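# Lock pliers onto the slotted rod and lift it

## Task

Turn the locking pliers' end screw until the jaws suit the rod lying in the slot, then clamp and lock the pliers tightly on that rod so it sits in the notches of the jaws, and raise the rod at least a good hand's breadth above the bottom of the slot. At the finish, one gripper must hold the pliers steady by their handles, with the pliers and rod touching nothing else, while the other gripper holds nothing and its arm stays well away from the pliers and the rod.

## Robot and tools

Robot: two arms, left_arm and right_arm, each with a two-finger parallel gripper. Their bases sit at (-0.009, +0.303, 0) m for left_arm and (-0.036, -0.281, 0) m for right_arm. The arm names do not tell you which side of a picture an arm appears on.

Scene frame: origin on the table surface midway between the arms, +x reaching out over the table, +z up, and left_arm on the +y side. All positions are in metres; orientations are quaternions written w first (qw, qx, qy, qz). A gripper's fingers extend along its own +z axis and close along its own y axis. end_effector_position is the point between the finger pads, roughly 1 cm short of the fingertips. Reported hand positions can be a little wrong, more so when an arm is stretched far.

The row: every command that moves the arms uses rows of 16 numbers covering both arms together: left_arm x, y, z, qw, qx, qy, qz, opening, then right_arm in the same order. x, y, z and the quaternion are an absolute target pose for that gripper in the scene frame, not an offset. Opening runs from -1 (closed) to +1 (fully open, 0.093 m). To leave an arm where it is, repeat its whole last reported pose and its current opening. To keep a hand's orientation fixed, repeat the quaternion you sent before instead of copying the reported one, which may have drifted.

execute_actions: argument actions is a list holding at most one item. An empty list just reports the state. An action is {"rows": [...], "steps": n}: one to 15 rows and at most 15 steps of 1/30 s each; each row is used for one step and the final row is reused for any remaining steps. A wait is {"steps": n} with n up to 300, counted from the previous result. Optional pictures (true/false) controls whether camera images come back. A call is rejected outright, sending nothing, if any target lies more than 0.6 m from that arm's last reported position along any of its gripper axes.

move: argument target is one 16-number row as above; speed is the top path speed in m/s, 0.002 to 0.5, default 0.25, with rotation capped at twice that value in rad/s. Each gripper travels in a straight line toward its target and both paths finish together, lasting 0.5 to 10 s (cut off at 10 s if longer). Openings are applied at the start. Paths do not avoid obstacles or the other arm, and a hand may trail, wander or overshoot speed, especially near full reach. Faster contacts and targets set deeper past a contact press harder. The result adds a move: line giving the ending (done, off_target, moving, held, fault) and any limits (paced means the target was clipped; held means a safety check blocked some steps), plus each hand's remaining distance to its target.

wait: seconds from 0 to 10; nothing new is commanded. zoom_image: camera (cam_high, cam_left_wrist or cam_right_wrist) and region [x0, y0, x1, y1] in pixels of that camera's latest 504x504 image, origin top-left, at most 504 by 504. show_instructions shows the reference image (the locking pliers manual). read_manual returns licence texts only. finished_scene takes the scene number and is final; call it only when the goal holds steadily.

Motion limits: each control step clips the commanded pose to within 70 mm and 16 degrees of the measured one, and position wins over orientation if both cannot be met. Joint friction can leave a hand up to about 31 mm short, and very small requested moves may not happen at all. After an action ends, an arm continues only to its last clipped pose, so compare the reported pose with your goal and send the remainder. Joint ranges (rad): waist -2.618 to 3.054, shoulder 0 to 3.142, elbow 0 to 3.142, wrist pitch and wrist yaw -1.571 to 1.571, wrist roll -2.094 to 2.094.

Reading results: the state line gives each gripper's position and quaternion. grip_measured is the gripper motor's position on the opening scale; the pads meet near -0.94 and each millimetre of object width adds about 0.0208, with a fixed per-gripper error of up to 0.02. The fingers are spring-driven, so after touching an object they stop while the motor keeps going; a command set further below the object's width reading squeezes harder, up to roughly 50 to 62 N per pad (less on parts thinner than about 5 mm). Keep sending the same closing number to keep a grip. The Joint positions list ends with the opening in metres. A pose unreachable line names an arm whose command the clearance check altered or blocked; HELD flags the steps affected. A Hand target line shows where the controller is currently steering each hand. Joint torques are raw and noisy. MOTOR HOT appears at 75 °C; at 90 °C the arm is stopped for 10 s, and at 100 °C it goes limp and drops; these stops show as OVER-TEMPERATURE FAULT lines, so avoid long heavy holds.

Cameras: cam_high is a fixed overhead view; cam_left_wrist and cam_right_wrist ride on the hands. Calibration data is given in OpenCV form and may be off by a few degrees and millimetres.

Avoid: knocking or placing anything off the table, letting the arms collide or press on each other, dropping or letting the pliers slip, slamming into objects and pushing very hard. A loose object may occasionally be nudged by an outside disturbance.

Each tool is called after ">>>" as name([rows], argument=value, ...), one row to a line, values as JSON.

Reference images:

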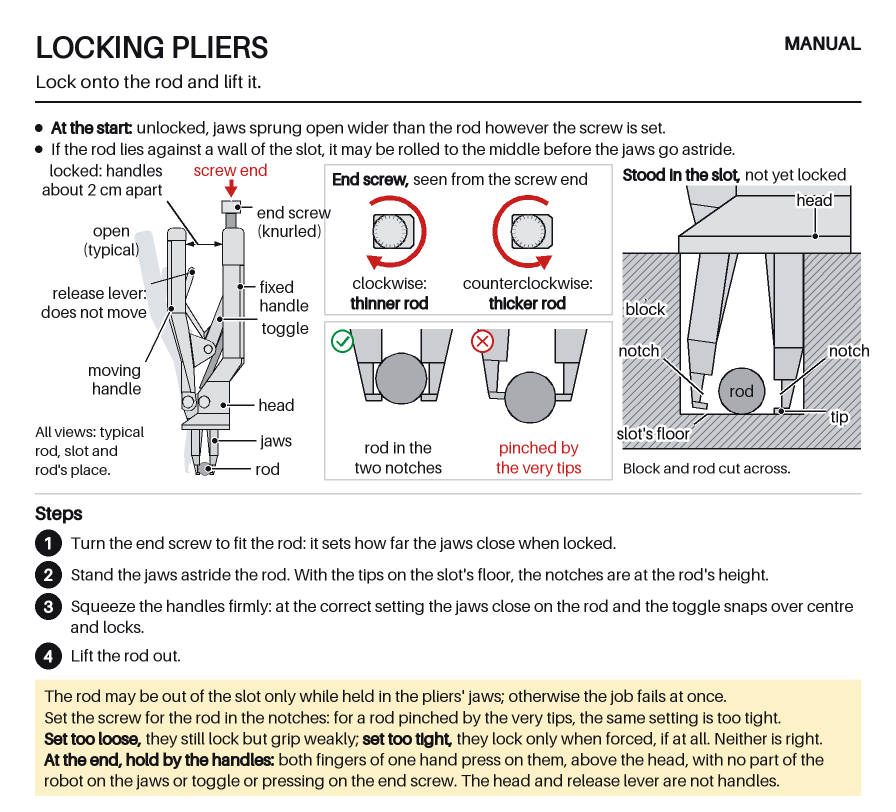

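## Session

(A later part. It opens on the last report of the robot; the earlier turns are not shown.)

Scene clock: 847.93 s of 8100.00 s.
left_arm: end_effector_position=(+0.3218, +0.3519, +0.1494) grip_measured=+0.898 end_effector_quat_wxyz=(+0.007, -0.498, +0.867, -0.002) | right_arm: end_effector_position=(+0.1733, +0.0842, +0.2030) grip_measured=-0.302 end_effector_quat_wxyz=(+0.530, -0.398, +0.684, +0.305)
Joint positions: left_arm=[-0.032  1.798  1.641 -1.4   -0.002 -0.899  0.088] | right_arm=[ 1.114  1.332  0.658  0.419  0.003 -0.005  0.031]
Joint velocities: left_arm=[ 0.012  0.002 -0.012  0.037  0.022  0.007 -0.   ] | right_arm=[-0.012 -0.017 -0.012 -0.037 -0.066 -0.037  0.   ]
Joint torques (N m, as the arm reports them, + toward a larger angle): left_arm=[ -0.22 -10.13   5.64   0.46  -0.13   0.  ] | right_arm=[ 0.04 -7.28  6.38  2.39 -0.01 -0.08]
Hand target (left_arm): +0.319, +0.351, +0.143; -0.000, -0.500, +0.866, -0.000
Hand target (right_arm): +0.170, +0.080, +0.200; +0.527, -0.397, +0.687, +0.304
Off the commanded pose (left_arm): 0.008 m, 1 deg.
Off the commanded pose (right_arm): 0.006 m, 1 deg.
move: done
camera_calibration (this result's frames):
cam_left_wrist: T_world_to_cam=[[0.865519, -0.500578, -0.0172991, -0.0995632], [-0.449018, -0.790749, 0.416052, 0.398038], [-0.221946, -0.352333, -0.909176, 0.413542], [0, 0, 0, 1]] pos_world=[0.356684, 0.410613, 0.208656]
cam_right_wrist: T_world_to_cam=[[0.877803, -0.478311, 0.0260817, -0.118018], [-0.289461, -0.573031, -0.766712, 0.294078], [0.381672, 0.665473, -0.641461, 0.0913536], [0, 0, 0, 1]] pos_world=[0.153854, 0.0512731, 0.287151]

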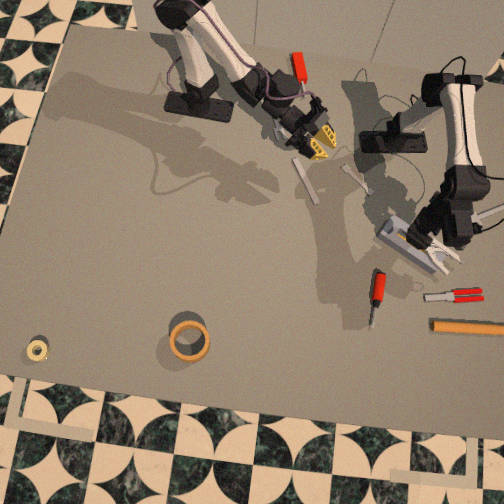

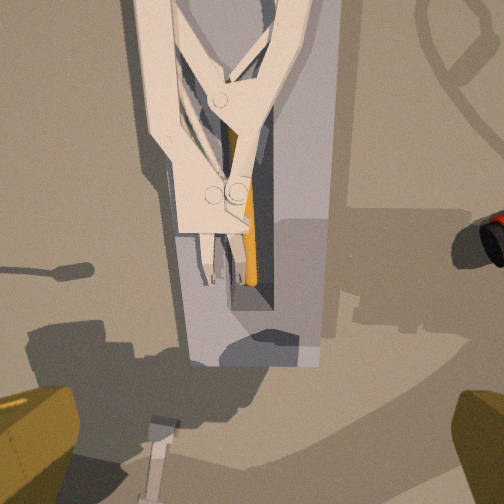

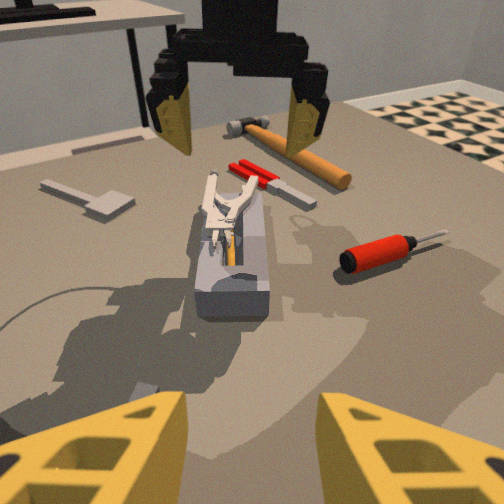

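>>> move(target=[0.342,0.466,0.15,0,-0.5,0.866,0,-0.2,0.17,0.08,0.2,0.527,-0.397,0.687,0.304,-0.3], speed=0.1)

Scene clock: 857.37 s of 8100.00 s.
left_arm: end_effector_position=(+0.3385, +0.4650, +0.1509) grip_measured=-0.198 end_effector_quat_wxyz=(+0.004, -0.503, +0.864, +0.002) | right_arm: end_effector_position=(+0.1733, +0.0842, +0.2030) grip_measured=-0.302 end_effector_quat_wxyz=(+0.530, -0.398, +0.684, +0.305)
Joint positions: left_arm=[ 0.257  2.009  1.931 -1.484 -0.004 -0.621  0.036] | right_arm=[ 1.114  1.332  0.658  0.419  0.003 -0.005  0.031]
Joint velocities: left_arm=[ 0.012  0.012  0.007 -0.125 -0.066  0.022 -0.001] | right_arm=[-0.027 -0.017 -0.007 -0.007 -0.066 -0.037 -0.   ]
Joint torques (N m, as the arm reports them, + toward a larger angle): left_arm=[ -0.1  -10.62  10.42   0.28  -0.16   0.13] | right_arm=[ 0.1  -7.28  6.38  2.39 -0.01 -0.08]
Hand target (left_arm): +0.340, +0.468, +0.150; +0.002, -0.500, +0.866, +0.004
Hand target (right_arm): +0.170, +0.080, +0.200; +0.527, -0.397, +0.687, +0.304
Off the commanded pose (left_arm): 0.004 m, 1 deg.
Off the commanded pose (right_arm): 0.006 m, 1 deg.
move: done
camera_calibration (this result's frames):
cam_left_wrist: T_world_to_cam=[[0.870865, -0.490852, -0.0256704, -0.0623987], [-0.437079, -0.797238, 0.416381, 0.493249], [-0.224847, -0.351392, -0.908828, 0.458846], [0, 0, 0, 1]] pos_world=[0.3731, 0.523843, 0.21003]
cam_right_wrist: T_world_to_cam=[[0.877803, -0.478311, 0.0260817, -0.118018], [-0.289461, -0.573031, -0.766712, 0.294078], [0.381672, 0.665473, -0.641461, 0.0913536], [0, 0, 0, 1]] pos_world=[0.153854, 0.0512731, 0.287151]

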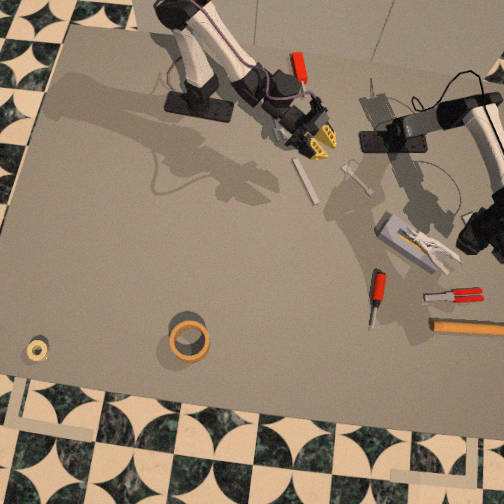

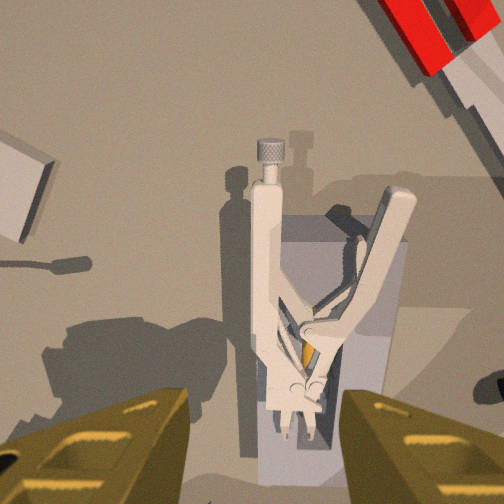

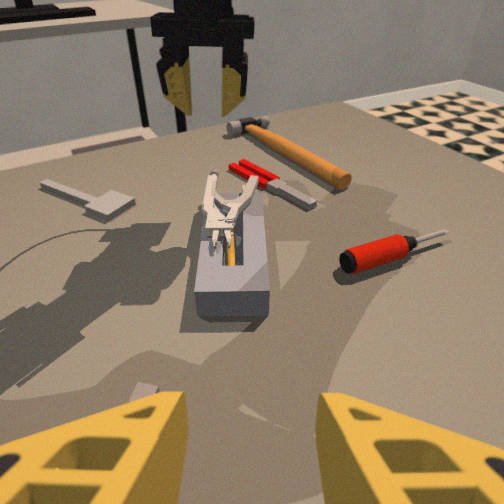

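>>> move(target=[0.348,0.473,0.075,0,-0.5,0.866,0,-0.4,0.17,0.08,0.2,0.527,-0.397,0.687,0.304,-0.3], speed=0.08)

Scene clock: 864.23 s of 8100.00 s.
left_arm: end_effector_position=(+0.3539, +0.4721, +0.0867) grip_measured=-0.398 end_effector_quat_wxyz=(+0.013, -0.499, +0.867, +0.001) | right_arm: end_effector_position=(+0.1733, +0.0842, +0.2030) grip_measured=-0.302 end_effector_quat_wxyz=(+0.530, -0.398, +0.684, +0.305)
Joint positions: left_arm=[ 0.257  2.052  1.738 -1.231 -0.004 -0.611  0.026] | right_arm=[ 1.114  1.332  0.658  0.419  0.003 -0.005  0.031]
Joint velocities: left_arm=[ 0.007 -0.002  0.012  0.066  0.007 -0.007 -0.001] | right_arm=[-0.007 -0.017 -0.007 -0.037 -0.007  0.022  0.001]
Joint torques (N m, as the arm reports them, + toward a larger angle): left_arm=[  0.53 -11.48   5.89   0.52  -0.05   0.11] | right_arm=[ 0.11 -7.33  6.42  2.41 -0.02 -0.09]
Hand target (left_arm): +0.349, +0.474, +0.075; -0.000, -0.500, +0.866, +0.000
Hand target (right_arm): +0.170, +0.080, +0.200; +0.527, -0.397, +0.687, +0.304
Off the commanded pose (left_arm): 0.013 m, 2 deg.
Off the commanded pose (right_arm): 0.006 m, 1 deg.
move: off_target (left_arm)
camera_calibration (this result's frames):
cam_left_wrist: T_world_to_cam=[[0.866282, -0.499311, -0.0156535, -0.0692146], [-0.451461, -0.79591, 0.403373, 0.537989], [-0.213867, -0.342368, -0.914902, 0.398852], [0, 0, 0, 1]] pos_world=[0.388142, 0.530185, 0.146817]
cam_right_wrist: T_world_to_cam=[[0.877803, -0.478311, 0.0260817, -0.118018], [-0.289461, -0.573031, -0.766712, 0.294078], [0.381672, 0.665473, -0.641461, 0.0913536], [0, 0, 0, 1]] pos_world=[0.153854, 0.0512731, 0.287151]

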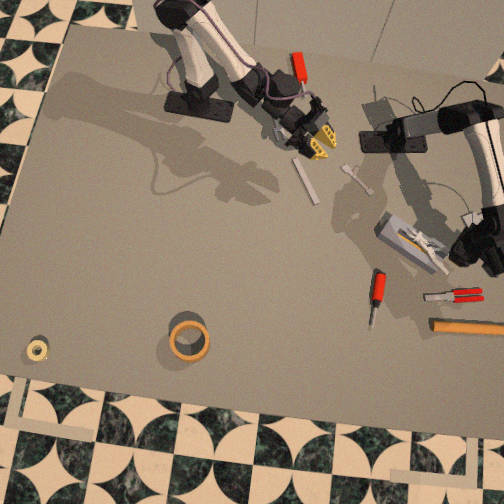

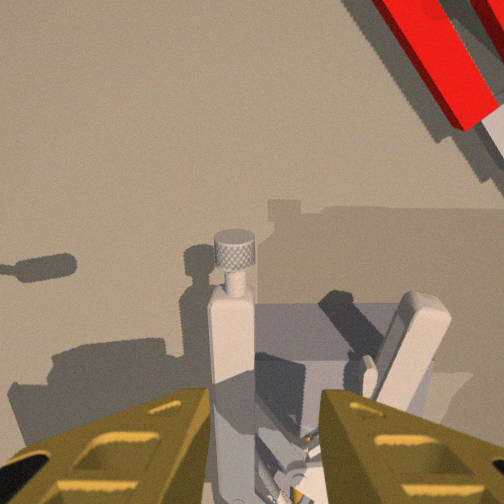

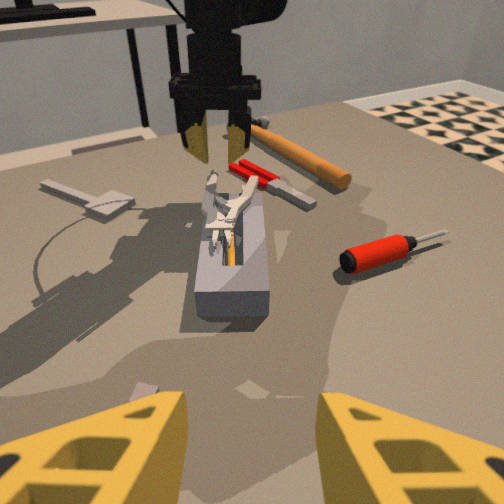

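>>> move(target=[0.338,0.478,0.066,0,-0.5,0.866,0,-0.4,0.17,0.08,0.2,0.527,-0.397,0.687,0.304,-0.3], speed=0.03)

Scene clock: 869.10 s of 8100.00 s.
left_arm: end_effector_position=(+0.3427, +0.4778, +0.0686) grip_measured=-0.398 end_effector_quat_wxyz=(+0.002, -0.501, +0.866, +0.002) | right_arm: end_effector_position=(+0.1733, +0.0842, +0.2030) grip_measured=-0.302 end_effector_quat_wxyz=(+0.530, -0.398, +0.684, +0.305)
Joint positions: left_arm=[ 0.282  2.052  1.666 -1.182 -0.004 -0.59   0.026] | right_arm=[ 1.114  1.332  0.658  0.419  0.003 -0.005  0.031]
Joint velocities: left_arm=[ 0.002 -0.007  0.002  0.007  0.037 -0.022 -0.   ] | right_arm=[-0.007 -0.007  0.012 -0.007 -0.037 -0.037 -0.001]
Joint torques (N m, as the arm reports them, + toward a larger angle): left_arm=[  0.13 -13.94   5.43   0.48  -0.1    0.11] | right_arm=[ 0.06 -7.23  6.36  2.4  -0.02 -0.07]
Hand target (left_arm): +0.338, +0.478, +0.066; -0.000, -0.500, +0.866, +0.000
Hand target (right_arm): +0.170, +0.080, +0.200; +0.527, -0.397, +0.687, +0.304
Off the commanded pose (left_arm): 0.005 m, 0 deg.
Off the commanded pose (right_arm): 0.006 m, 1 deg.
move: done
camera_calibration (this result's frames):
cam_left_wrist: T_world_to_cam=[[0.867895, -0.495891, -0.029159, -0.0582142], [-0.439389, -0.793739, 0.420613, 0.538401], [-0.231723, -0.352236, -0.906772, 0.392164], [0, 0, 0, 1]] pos_world=[0.377965, 0.536617, 0.127447]
cam_right_wrist: T_world_to_cam=[[0.877803, -0.478311, 0.0260817, -0.118018], [-0.289461, -0.573031, -0.766712, 0.294078], [0.381672, 0.665473, -0.641461, 0.0913536], [0, 0, 0, 1]] pos_world=[0.153854, 0.0512731, 0.287151]

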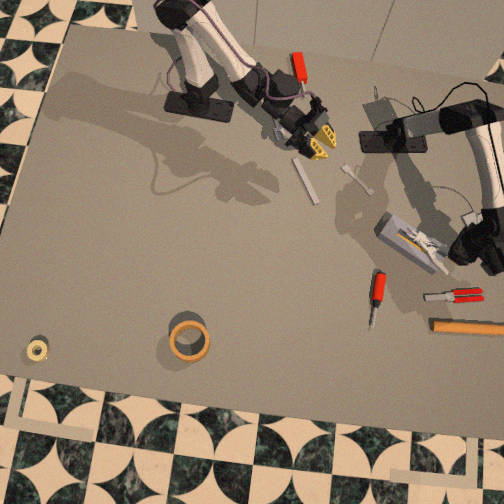

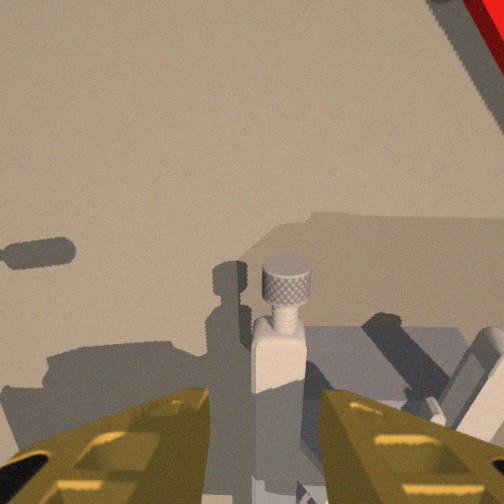

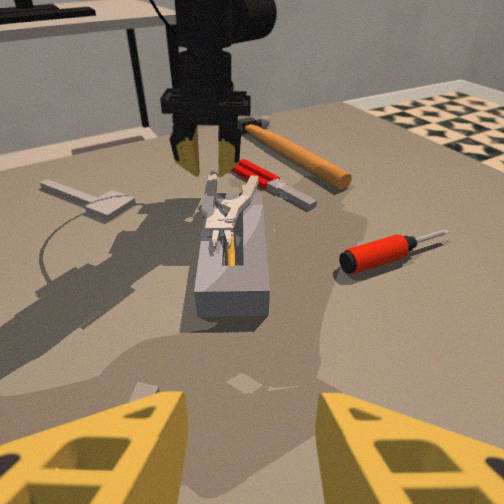

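>>> move(target=[0.343,0.477,0.040,0,-0.5,0.866,0,-0.4,0.17,0.08,0.2,0.527,-0.397,0.687,0.304,-0.3], speed=0.02)

Scene clock: 873.47 s of 8100.00 s.
left_arm: end_effector_position=(+0.3485, +0.4807, +0.0564) grip_measured=-0.398 end_effector_quat_wxyz=(+0.019, -0.500, +0.866, +0.001) | right_arm: end_effector_position=(+0.1733, +0.0842, +0.2030) grip_measured=-0.302 end_effector_quat_wxyz=(+0.530, -0.398, +0.684, +0.305)
Joint positions: left_arm=[ 0.282  2.052  1.616 -1.097 -0.004 -0.589  0.026] | right_arm=[ 1.114  1.332  0.658  0.419  0.003 -0.005  0.031]
Joint velocities: left_arm=[-0.027  0.012 -0.007 -0.051  0.007  0.037 -0.001] | right_arm=[-0.027 -0.002 -0.002 -0.037 -0.022  0.037 -0.001]
Joint torques (N m, as the arm reports them, + toward a larger angle): left_arm=[ -0.36 -10.48   5.49   0.53  -0.08   0.03] | right_arm=[ 0.06 -7.29  6.4   2.4  -0.01 -0.08]
Hand target (left_arm): +0.343, +0.477, +0.040; -0.000, -0.500, +0.866, -0.000
Hand target (right_arm): +0.170, +0.080, +0.200; +0.527, -0.397, +0.687, +0.304
Off the commanded pose (left_arm): 0.018 m, 2 deg.
Off the commanded pose (right_arm): 0.006 m, 1 deg.
move: off_target (left_arm)
camera_calibration (this result's frames):
cam_left_wrist: T_world_to_cam=[[0.86794, -0.496581, -0.00936831, -0.0629779], [-0.45325, -0.799635, 0.393888, 0.557536], [-0.203088, -0.337625, -0.919111, 0.367105], [0, 0, 0, 1]] pos_world=[0.381919, 0.538496, 0.117214]
cam_right_wrist: T_world_to_cam=[[0.877803, -0.478311, 0.0260817, -0.118018], [-0.289461, -0.573031, -0.766712, 0.294078], [0.381672, 0.665473, -0.641461, 0.0913536], [0, 0, 0, 1]] pos_world=[0.153854, 0.0512731, 0.287151]

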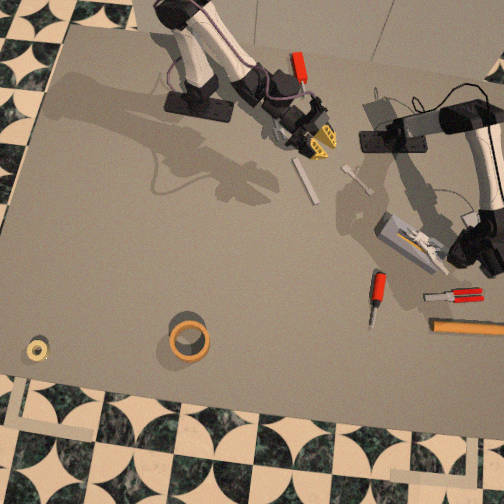

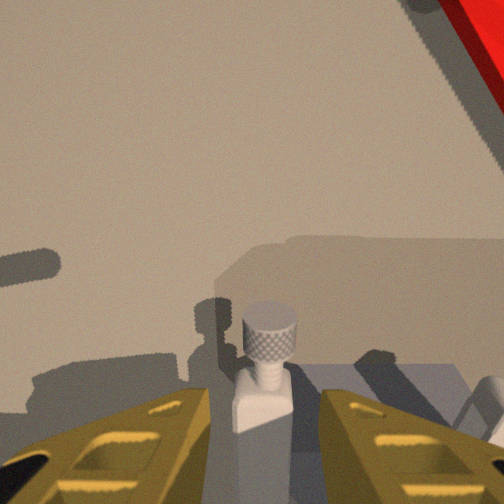

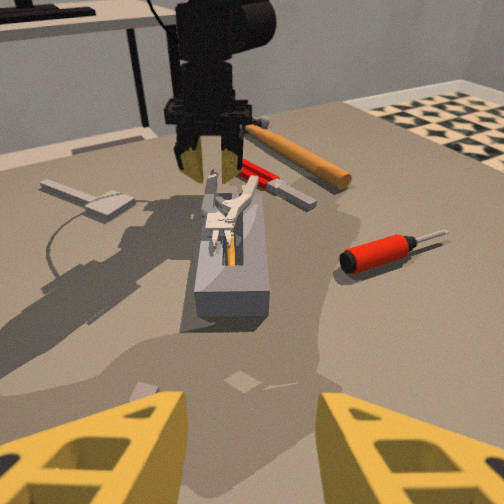

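>>> move(target=[0.344,0.473,0.032,0,-0.5,0.866,0,-0.4,0.17,0.08,0.2,0.527,-0.397,0.687,0.304,-0.3], speed=0.015)

Scene clock: 877.73 s of 8100.00 s.
left_arm: end_effector_position=(+0.3492, +0.4810, +0.0464) grip_measured=-0.398 end_effector_quat_wxyz=(+0.019, -0.501, +0.865, +0.001) | right_arm: end_effector_position=(+0.1733, +0.0842, +0.2030) grip_measured=-0.302 end_effector_quat_wxyz=(+0.530, -0.398, +0.684, +0.305)
Joint positions: left_arm=[ 0.282  2.064  1.594 -1.064 -0.004 -0.591  0.026] | right_arm=[ 1.114  1.332  0.658  0.419  0.003 -0.005  0.031]
Joint velocities: left_arm=[-0.017  0.002 -0.002 -0.007 -0.022 -0.037  0.001] | right_arm=[ 0.007 -0.007 -0.007 -0.022 -0.037 -0.037  0.   ]
Joint torques (N m, as the arm reports them, + toward a larger angle): left_arm=[ -1.12 -11.15   5.13   0.52  -0.07  -0.04] | right_arm=[ 0.08 -7.34  6.43  2.4   0.   -0.08]
Hand target (left_arm): +0.344, +0.473, +0.032; -0.000, -0.500, +0.866, -0.000
Hand target (right_arm): +0.170, +0.080, +0.200; +0.527, -0.397, +0.687, +0.304
Off the commanded pose (left_arm): 0.017 m, 2 deg.
Off the commanded pose (right_arm): 0.006 m, 1 deg.
move: off_target (left_arm)
camera_calibration (this result's frames):
cam_left_wrist: T_world_to_cam=[[0.86887, -0.494947, -0.00962806, -0.0646997], [-0.451414, -0.800132, 0.394985, 0.561613], [-0.203201, -0.338845, -0.918637, 0.358846], [0, 0, 0, 1]] pos_world=[0.382654, 0.538935, 0.107197]
cam_right_wrist: T_world_to_cam=[[0.877803, -0.478311, 0.0260817, -0.118018], [-0.289461, -0.573031, -0.766712, 0.294078], [0.381672, 0.665473, -0.641461, 0.0913536], [0, 0, 0, 1]] pos_world=[0.153854, 0.0512731, 0.287151]

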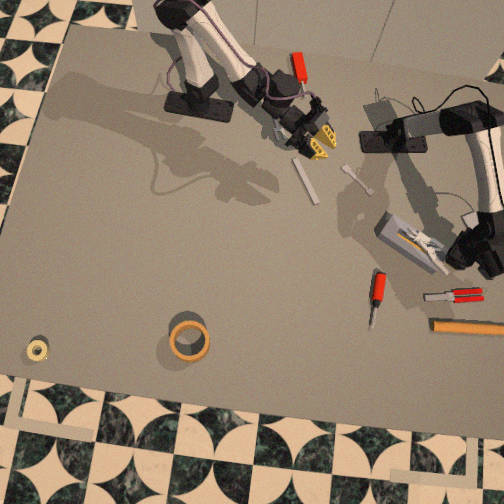

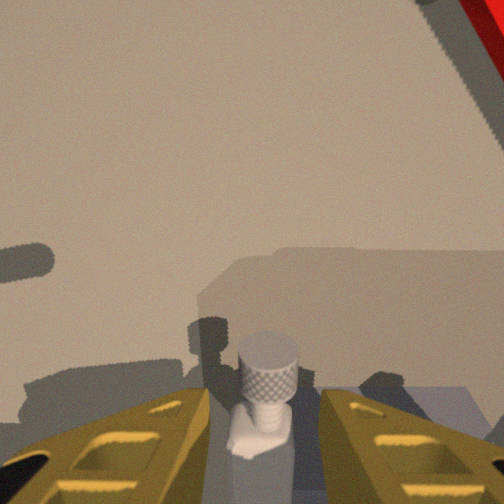

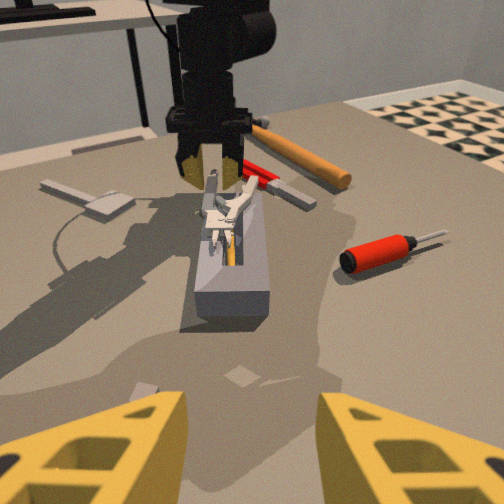

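>>> move(target=[0.342,0.467,0.046,0,-0.5,0.866,0,-0.4,0.17,0.08,0.2,0.527,-0.397,0.687,0.304,-0.3], speed=0.01)

>>> move(target=[0.345,0.473,0.046,0,-0.5,0.866,0,-0.85,0.17,0.08,0.2,0.527,-0.397,0.687,0.304,-0.3], speed=0.01)

Scene clock: 883.50 s of 8100.00 s.
left_arm: end_effector_position=(+0.3476, +0.4739, +0.0463) grip_measured=-0.398 end_effector_quat_wxyz=(+0.009, -0.500, +0.866, +0.001) | right_arm: end_effector_position=(+0.1733, +0.0842, +0.2030) grip_measured=-0.302 end_effector_quat_wxyz=(+0.530, -0.398, +0.684, +0.305)
Joint positions: left_arm=[ 0.268  2.064  1.594 -1.083 -0.004 -0.603  0.026] | right_arm=[ 1.114  1.332  0.658  0.419  0.003 -0.005  0.031]
Joint velocities: left_arm=[-0.002 -0.012 -0.017 -0.022  0.007 -0.051 -0.001] | right_arm=[-0.012 -0.002  0.012  0.007  0.11   0.007 -0.001]
Joint torques (N m, as the arm reports them, + toward a larger angle): left_arm=[ -0.99 -14.04   6.2    0.25  -0.06  -0.09] | right_arm=[ 0.09 -7.28  6.42  2.39 -0.01 -0.07]
Hand target (left_arm): +0.342, +0.467, +0.046; -0.000, -0.500, +0.866, -0.000
Hand target (right_arm): +0.170, +0.080, +0.200; +0.527, -0.397, +0.687, +0.304
Off the commanded pose (left_arm): 0.009 m, 1 deg.
Off the commanded pose (right_arm): 0.006 m, 1 deg.
move: done
camera_calibration (this result's frames):
cam_left_wrist: T_world_to_cam=[[0.86767, -0.496748, -0.0197815, -0.0650286], [-0.446186, -0.795668, 0.409671, 0.550601], [-0.219243, -0.346633, -0.912019, 0.364937], [0, 0, 0, 1]] pos_world=[0.382104, 0.532292, 0.105977]
cam_right_wrist: T_world_to_cam=[[0.877803, -0.478311, 0.0260817, -0.118018], [-0.289461, -0.573031, -0.766712, 0.294078], [0.381672, 0.665473, -0.641461, 0.0913536], [0, 0, 0, 1]] pos_world=[0.153854, 0.0512731, 0.287151]

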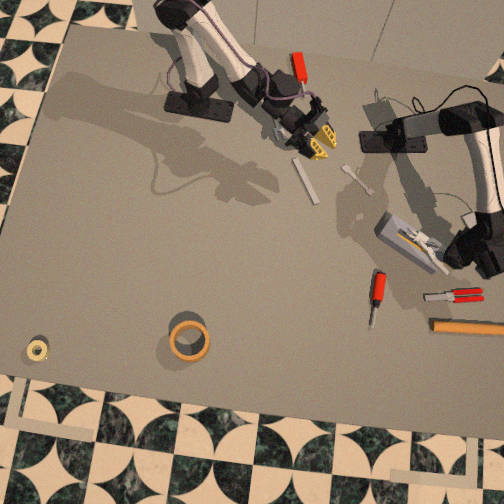

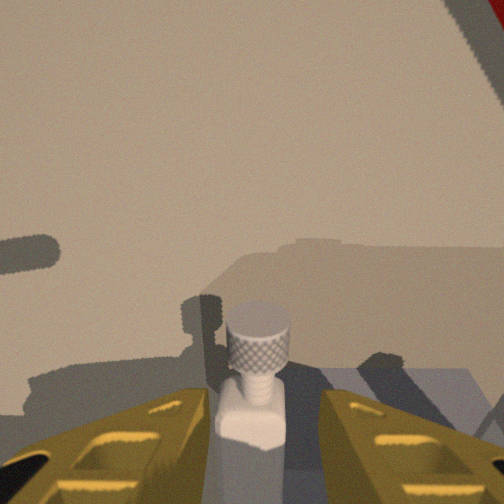

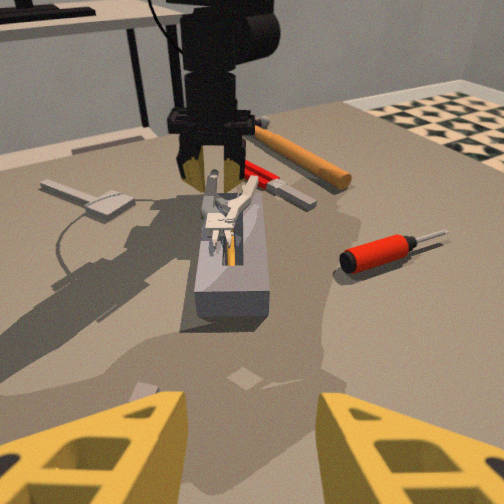

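Scene clock: 884.63 s of 8100.00 s.
left_arm: end_effector_position=(+0.3475, +0.4737, +0.0463) grip_measured=-0.818 end_effector_quat_wxyz=(+0.009, -0.500, +0.866, +0.001) | right_arm: end_effector_position=(+0.1733, +0.0842, +0.2030) grip_measured=-0.302 end_effector_quat_wxyz=(+0.530, -0.398, +0.684, +0.305)
Joint positions: left_arm=[ 0.268  2.064  1.594 -1.084 -0.003 -0.603  0.006] | right_arm=[ 1.114  1.332  0.658  0.419  0.003 -0.005  0.031]
Joint velocities: left_arm=[-0.007 -0.007 -0.002  0.037  0.007 -0.022 -0.   ] | right_arm=[ 0.017  0.017 -0.017  0.022  0.051  0.007  0.001]
Joint torques (N m, as the arm reports them, + toward a larger angle): left_arm=[ -0.11 -12.14   8.8    0.18  -0.08   0.08] | right_arm=[ 0.06 -7.24  6.38  2.39  0.   -0.07]
Hand target (left_arm): +0.345, +0.473, +0.046; +0.000, -0.500, +0.866, -0.000
Hand target (right_arm): +0.170, +0.080, +0.200; +0.527, -0.397, +0.687, +0.304
Off the commanded pose (left_arm): 0.003 m, 1 deg.
Off the commanded pose (right_arm): 0.006 m, 1 deg.
move: done
camera_calibration (this result's frames):
cam_left_wrist: T_world_to_cam=[[0.867466, -0.49711, -0.0195953, -0.0647952], [-0.446351, -0.795077, 0.410638, 0.55013], [-0.219712, -0.347469, -0.911588, 0.36538], [0, 0, 0, 1]] pos_world=[0.382037, 0.532143, 0.105902]
cam_right_wrist: T_world_to_cam=[[0.877803, -0.478311, 0.0260817, -0.118018], [-0.289461, -0.573031, -0.766712, 0.294078], [0.381672, 0.665473, -0.641461, 0.0913536], [0, 0, 0, 1]] pos_world=[0.153854, 0.0512731, 0.287151]

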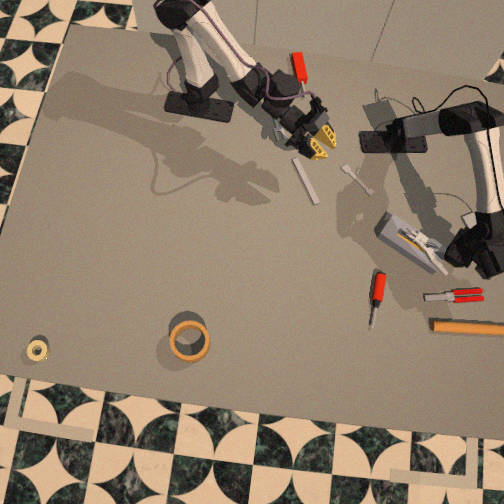

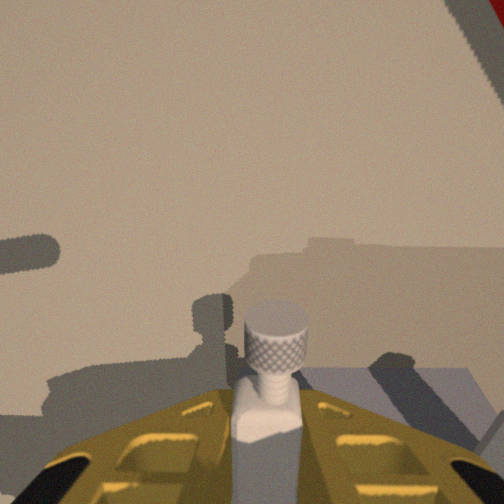

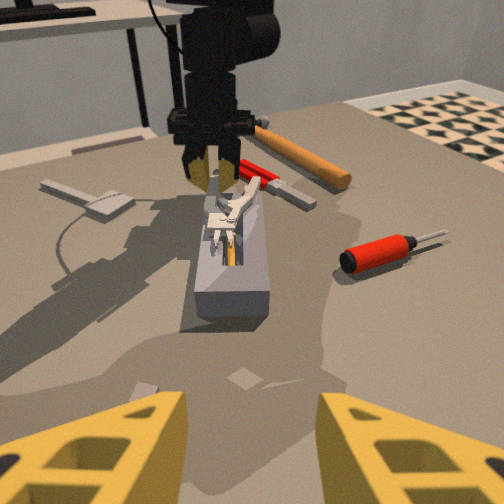

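>>> move(target=[0.345,0.473,0.13,0,-0.5,0.866,0,-0.85,0.16,0.0,0.22,0.527,-0.397,0.687,0.304,-0.3], speed=0.06)

>>> move(target=[0.297,0.363,0.22,0.612,-0.354,0.612,0.354,-0.85,0.16,0.0,0.22,0.527,-0.397,0.687,0.304,-0.3], speed=0.15)

Scene clock: 890.40 s of 8100.00 s.
left_arm: end_effector_position=(+0.3424, +0.4715, +0.1184) grip_measured=-0.818 end_effector_quat_wxyz=(-0.010, -0.500, +0.866, +0.003) | right_arm: end_effector_position=(+0.1634, +0.0047, +0.2235) grip_measured=-0.302 end_effector_quat_wxyz=(+0.528, -0.393, +0.687, +0.307)
Joint positions: left_arm=[ 0.268  2.052  1.865 -1.403 -0.004 -0.603  0.006] | right_arm=[ 0.951  0.951  0.538  0.153 -0.153 -0.034  0.031]
Joint velocities: left_arm=[ 0.007  0.017  0.002 -0.022 -0.022 -0.066 -0.   ] | right_arm=[ 0.012 -0.002 -0.007 -0.081 -0.037  0.022 -0.001]
Joint torques (N m, as the arm reports them, + toward a larger angle): left_arm=[ -0.13 -13.92  10.79   0.1   -0.09   0.07] | right_arm=[-0.82 -4.35  7.1   2.36 -0.11 -0.18]
Hand target (left_arm): +0.344, +0.472, +0.130; +0.000, -0.500, +0.866, -0.000
Hand target (right_arm): +0.162, +0.000, +0.220; +0.526, -0.396, +0.688, +0.305
Off the commanded pose (left_arm): 0.012 m, 1 deg.
Off the commanded pose (right_arm): 0.007 m, 1 deg.
move: off_target (left_arm)
camera_calibration (this result's frames):
cam_left_wrist: T_world_to_cam=[[0.866428, -0.497567, -0.0415824, -0.0569342], [-0.431979, -0.788765, 0.437315, 0.505466], [-0.250392, -0.360939, -0.898347, 0.444594], [0, 0, 0, 1]] pos_world=[0.379003, 0.530836, 0.175985]
cam_right_wrist: T_world_to_cam=[[0.875246, -0.483465, 0.0143574, -0.144844], [-0.301089, -0.56783, -0.766104, 0.263112], [0.378537, 0.666206, -0.642557, 0.161969], [0, 0, 0, 1]] pos_world=[0.144683, -0.028529, 0.307725]

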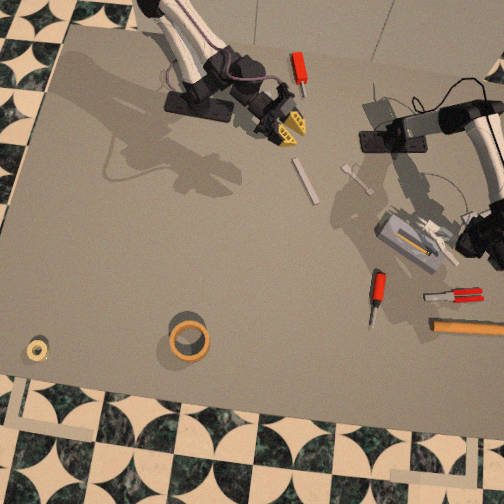

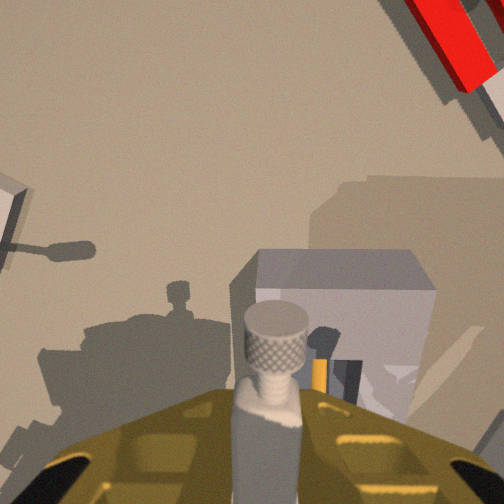

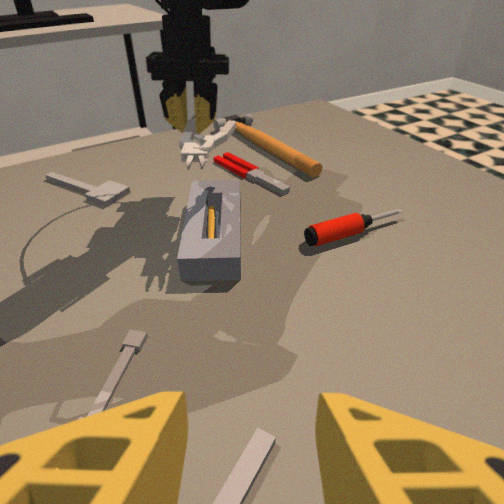

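Scene clock: 896.53 s of 8100.00 s.
left_arm: end_effector_position=(+0.2982, +0.3589, +0.2161) grip_measured=-0.817 end_effector_quat_wxyz=(+0.586, -0.360, +0.632, +0.357) | right_arm: end_effector_position=(+0.1633, +0.0046, +0.2229) grip_measured=-0.302 end_effector_quat_wxyz=(+0.527, -0.394, +0.688, +0.306)
Joint positions: left_arm=[-0.562  1.301  0.613  0.231 -1.437 -0.425  0.006] | right_arm=[ 0.951  0.951  0.538  0.15  -0.153 -0.035  0.031]
Joint velocities: left_arm=[-0.012 -0.007 -0.095  0.418  0.051  0.286 -0.   ] | right_arm=[ 0.012  0.007 -0.017  0.007 -0.051  0.022 -0.001]
Joint torques (N m, as the arm reports them, + toward a larger angle): left_arm=[-0.83 -7.03  6.86  2.04 -0.62  0.06] | right_arm=[-0.45 -4.86  6.82  2.35 -0.12 -0.21]
Hand target (left_arm): +0.294, +0.359, +0.221; +0.595, -0.368, +0.622, +0.353
Hand target (right_arm): +0.160, +0.000, +0.220; +0.527, -0.397, +0.687, +0.304
Off the commanded pose (left_arm): 0.006 m, 4 deg.
Off the commanded pose (right_arm): 0.006 m, 0 deg.
move: off_target (left_arm)
camera_calibration (this result's frames):
cam_left_wrist: T_world_to_cam=[[0.886532, -0.461847, -0.0275325, -0.0924261], [-0.24185, -0.411866, -0.878564, 0.447221], [0.394422, 0.785534, -0.47683, -0.214216], [0, 0, 0, 1]] pos_world=[0.274591, 0.309783, 0.288223]
cam_right_wrist: T_world_to_cam=[[0.87544, -0.483083, 0.0153596, -0.145063], [-0.301179, -0.570098, -0.764382, 0.262174], [0.378016, 0.664544, -0.644581, 0.162239], [0, 0, 0, 1]] pos_world=[0.144626, -0.0284279, 0.307205]

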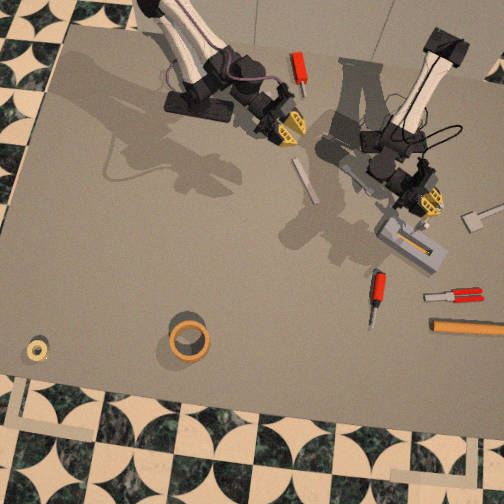

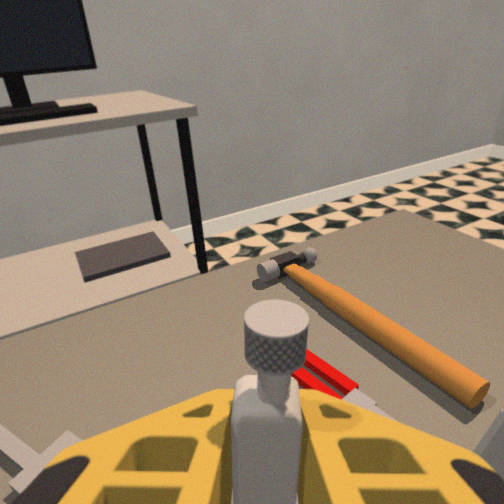

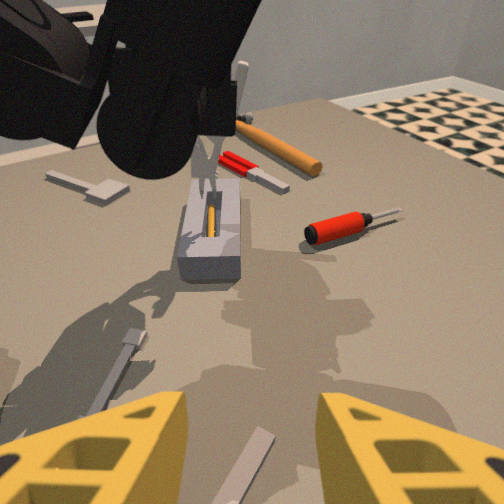

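>>> execute_actions(actions=[])

Scene clock: 906.53 s of 8100.00 s.
left_arm: end_effector_position=(+0.2995, +0.3583, +0.2193) grip_measured=-0.817 end_effector_quat_wxyz=(+0.590, -0.361, +0.629, +0.355) | right_arm: end_effector_position=(+0.1633, +0.0046, +0.2228) grip_measured=-0.302 end_effector_quat_wxyz=(+0.527, -0.394, +0.688, +0.306)
Joint positions: left_arm=[-0.562  1.301  0.608  0.286 -1.437 -0.383  0.006] | right_arm=[ 0.951  0.951  0.538  0.15  -0.153 -0.035  0.031]
Joint velocities: left_arm=[ 0.017  0.002 -0.002 -0.095  0.022 -0.066 -0.001] | right_arm=[-0.007  0.012 -0.002 -0.095 -0.037 -0.007  0.   ]
Joint torques (N m, as the arm reports them, + toward a larger angle): left_arm=[-0.78 -7.    6.89  2.03 -0.58  0.08] | right_arm=[-0.44 -4.88  6.81  2.34 -0.09 -0.22]
Hand target (left_arm): +0.294, +0.359, +0.221; +0.595, -0.368, +0.622, +0.353
Hand target (right_arm): +0.160, +0.000, +0.220; +0.527, -0.397, +0.687, +0.304
Off the commanded pose (left_arm): 0.005 m, 3 deg.
Off the commanded pose (right_arm): 0.006 m, 0 deg.
Steps of this call (steps 1 to 300: nothing new was sent). Readings (end_effector_position):
1: left_arm (+0.2983, +0.3588, +0.2162) | right_arm (+0.1633, +0.0046, +0.2229)
2: left_arm (+0.2984, +0.3588, +0.2165) | right_arm (+0.1633, +0.0046, +0.2229)
4: left_arm (+0.2987, +0.3587, +0.2172) | right_arm (+0.1633, +0.0046, +0.2229)
8: left_arm (+0.2992, +0.3585, +0.2185) | right_arm (+0.1633, +0.0046, +0.2228)
300: the state above
camera_calibration (this result's frames):
cam_left_wrist: T_world_to_cam=[[0.885676, -0.463888, -0.0196722, -0.0945009], [-0.234295, -0.409945, -0.881505, 0.447792], [0.400855, 0.785337, -0.471765, -0.215775], [0, 0, 0, 1]] pos_world=[0.275107, 0.309188, 0.291077]
cam_right_wrist: T_world_to_cam=[[0.875444, -0.483078, 0.0152919, -0.145043], [-0.301363, -0.570324, -0.764141, 0.262068], [0.377861, 0.664354, -0.644868, 0.16229], [0, 0, 0, 1]] pos_world=[0.144631, -0.0284214, 0.307131]

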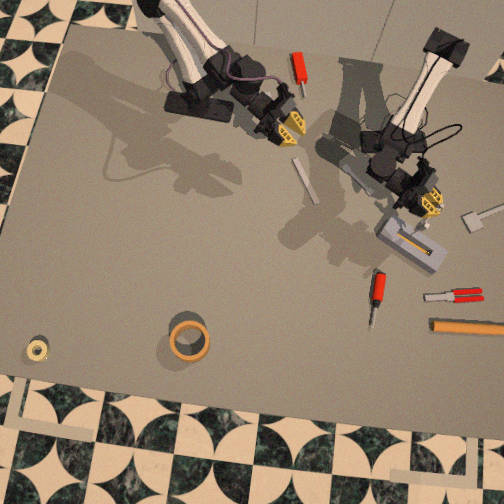

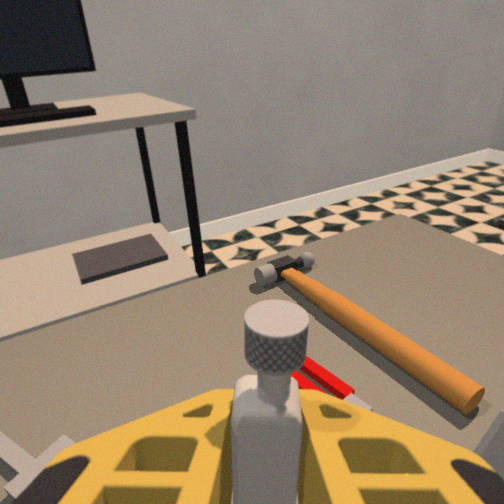

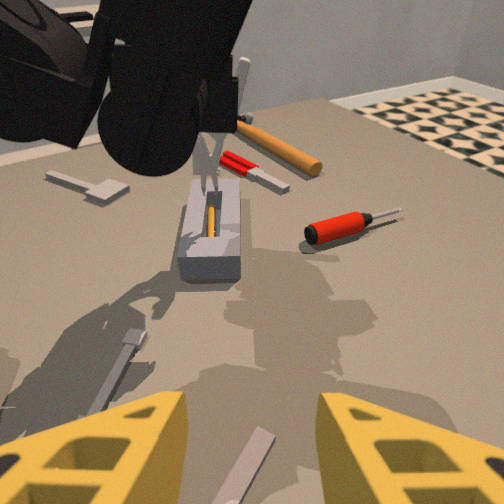

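>>> zoom_image(camera="cam_right_wrist", region=[150, 120, 300, 290])

Region (150, 120, 300, 290) of cam_right_wrist's 504x504 image, scaled by 2.965, with more detail than that image has; it fills the left 445 columns of this view, and the rest is white.

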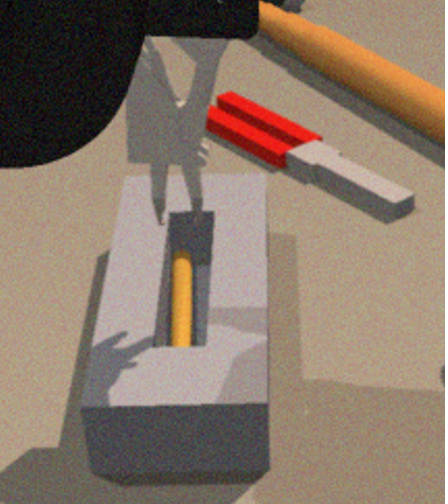

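>>> move(target=[0.299,0.361,0.190,0.612,-0.354,0.612,0.354,-0.85,0.16,0,0.22,0.527,-0.397,0.687,0.304,-0.3], speed=0.03)

>>> zoom_image(camera="cam_right_wrist", region=[150, 120, 300, 290])

Scene clock: 912.77 s of 8100.00 s.
left_arm: end_effector_position=(+0.3014, +0.3573, +0.1931) grip_measured=-0.817 end_effector_quat_wxyz=(+0.606, -0.356, +0.620, +0.349) | right_arm: end_effector_position=(+0.1633, +0.0046, +0.2228) grip_measured=-0.302 end_effector_quat_wxyz=(+0.527, -0.394, +0.688, +0.306)
Joint positions: left_arm=[-0.562  1.419  0.462  0.797 -1.428 -0.158  0.006] | right_arm=[ 0.951  0.951  0.538  0.15  -0.153 -0.035  0.031]
Joint velocities: left_arm=[ 0.002  0.066 -0.071  0.315  0.007  0.271 -0.001] | right_arm=[-0.017 -0.012 -0.007 -0.007 -0.007 -0.022 -0.   ]
Joint torques (N m, as the arm reports them, + toward a larger angle): left_arm=[ 0.36 -4.2   5.67  2.11 -0.25  0.06] | right_arm=[-0.49 -4.95  6.89  2.35 -0.1  -0.22]
Hand target (left_arm): +0.299, +0.361, +0.190; +0.606, -0.358, +0.617, +0.352
Hand target (right_arm): +0.160, +0.000, +0.220; +0.527, -0.397, +0.687, +0.304
Off the commanded pose (left_arm): 0.005 m, 1 deg.
Off the commanded pose (right_arm): 0.006 m, 0 deg.
move: done
camera_calibration (this result's frames):
cam_left_wrist: T_world_to_cam=[[0.877579, -0.47943, 0.00121654, -0.0931917], [-0.212693, -0.391599, -0.895216, 0.414332], [0.42967, 0.785364, -0.445631, -0.24183], [0, 0, 0, 1]] pos_world=[0.273816, 0.307497, 0.263263]
cam_right_wrist: T_world_to_cam=[[0.875444, -0.483078, 0.0152919, -0.145043], [-0.301363, -0.570324, -0.764141, 0.262068], [0.377861, 0.664354, -0.644868, 0.16229], [0, 0, 0, 1]] pos_world=[0.144631, -0.0284214, 0.307131]

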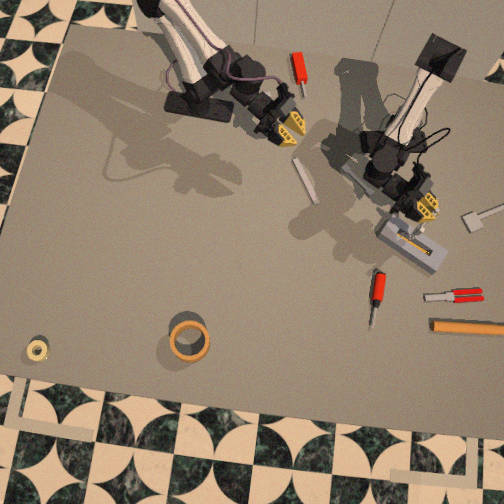

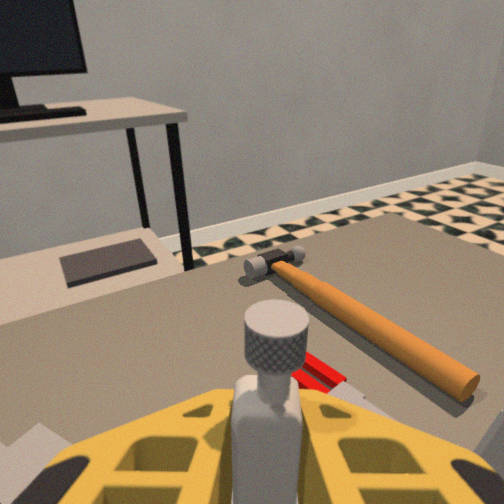

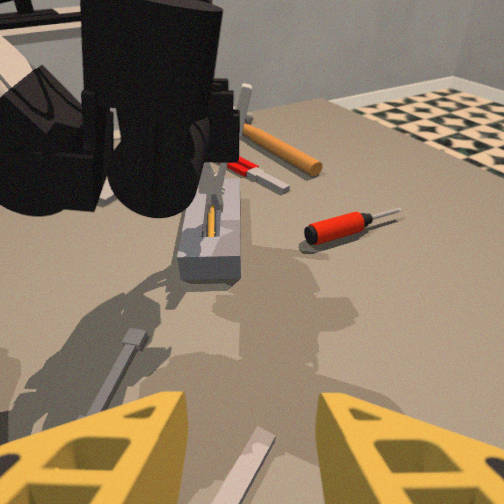

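Region (150, 120, 300, 290) of cam_right_wrist's 504x504 image, scaled by 2.965, with more detail than that image has; it fills the left 445 columns of this view, and the rest is white.

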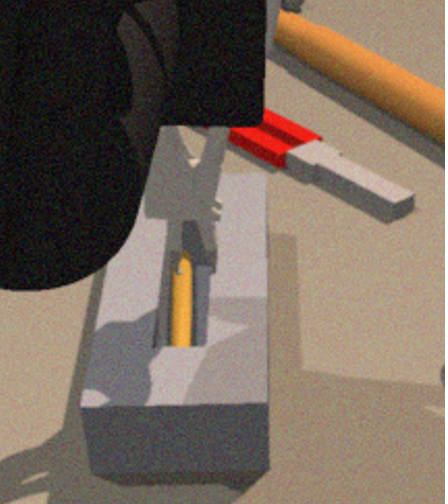

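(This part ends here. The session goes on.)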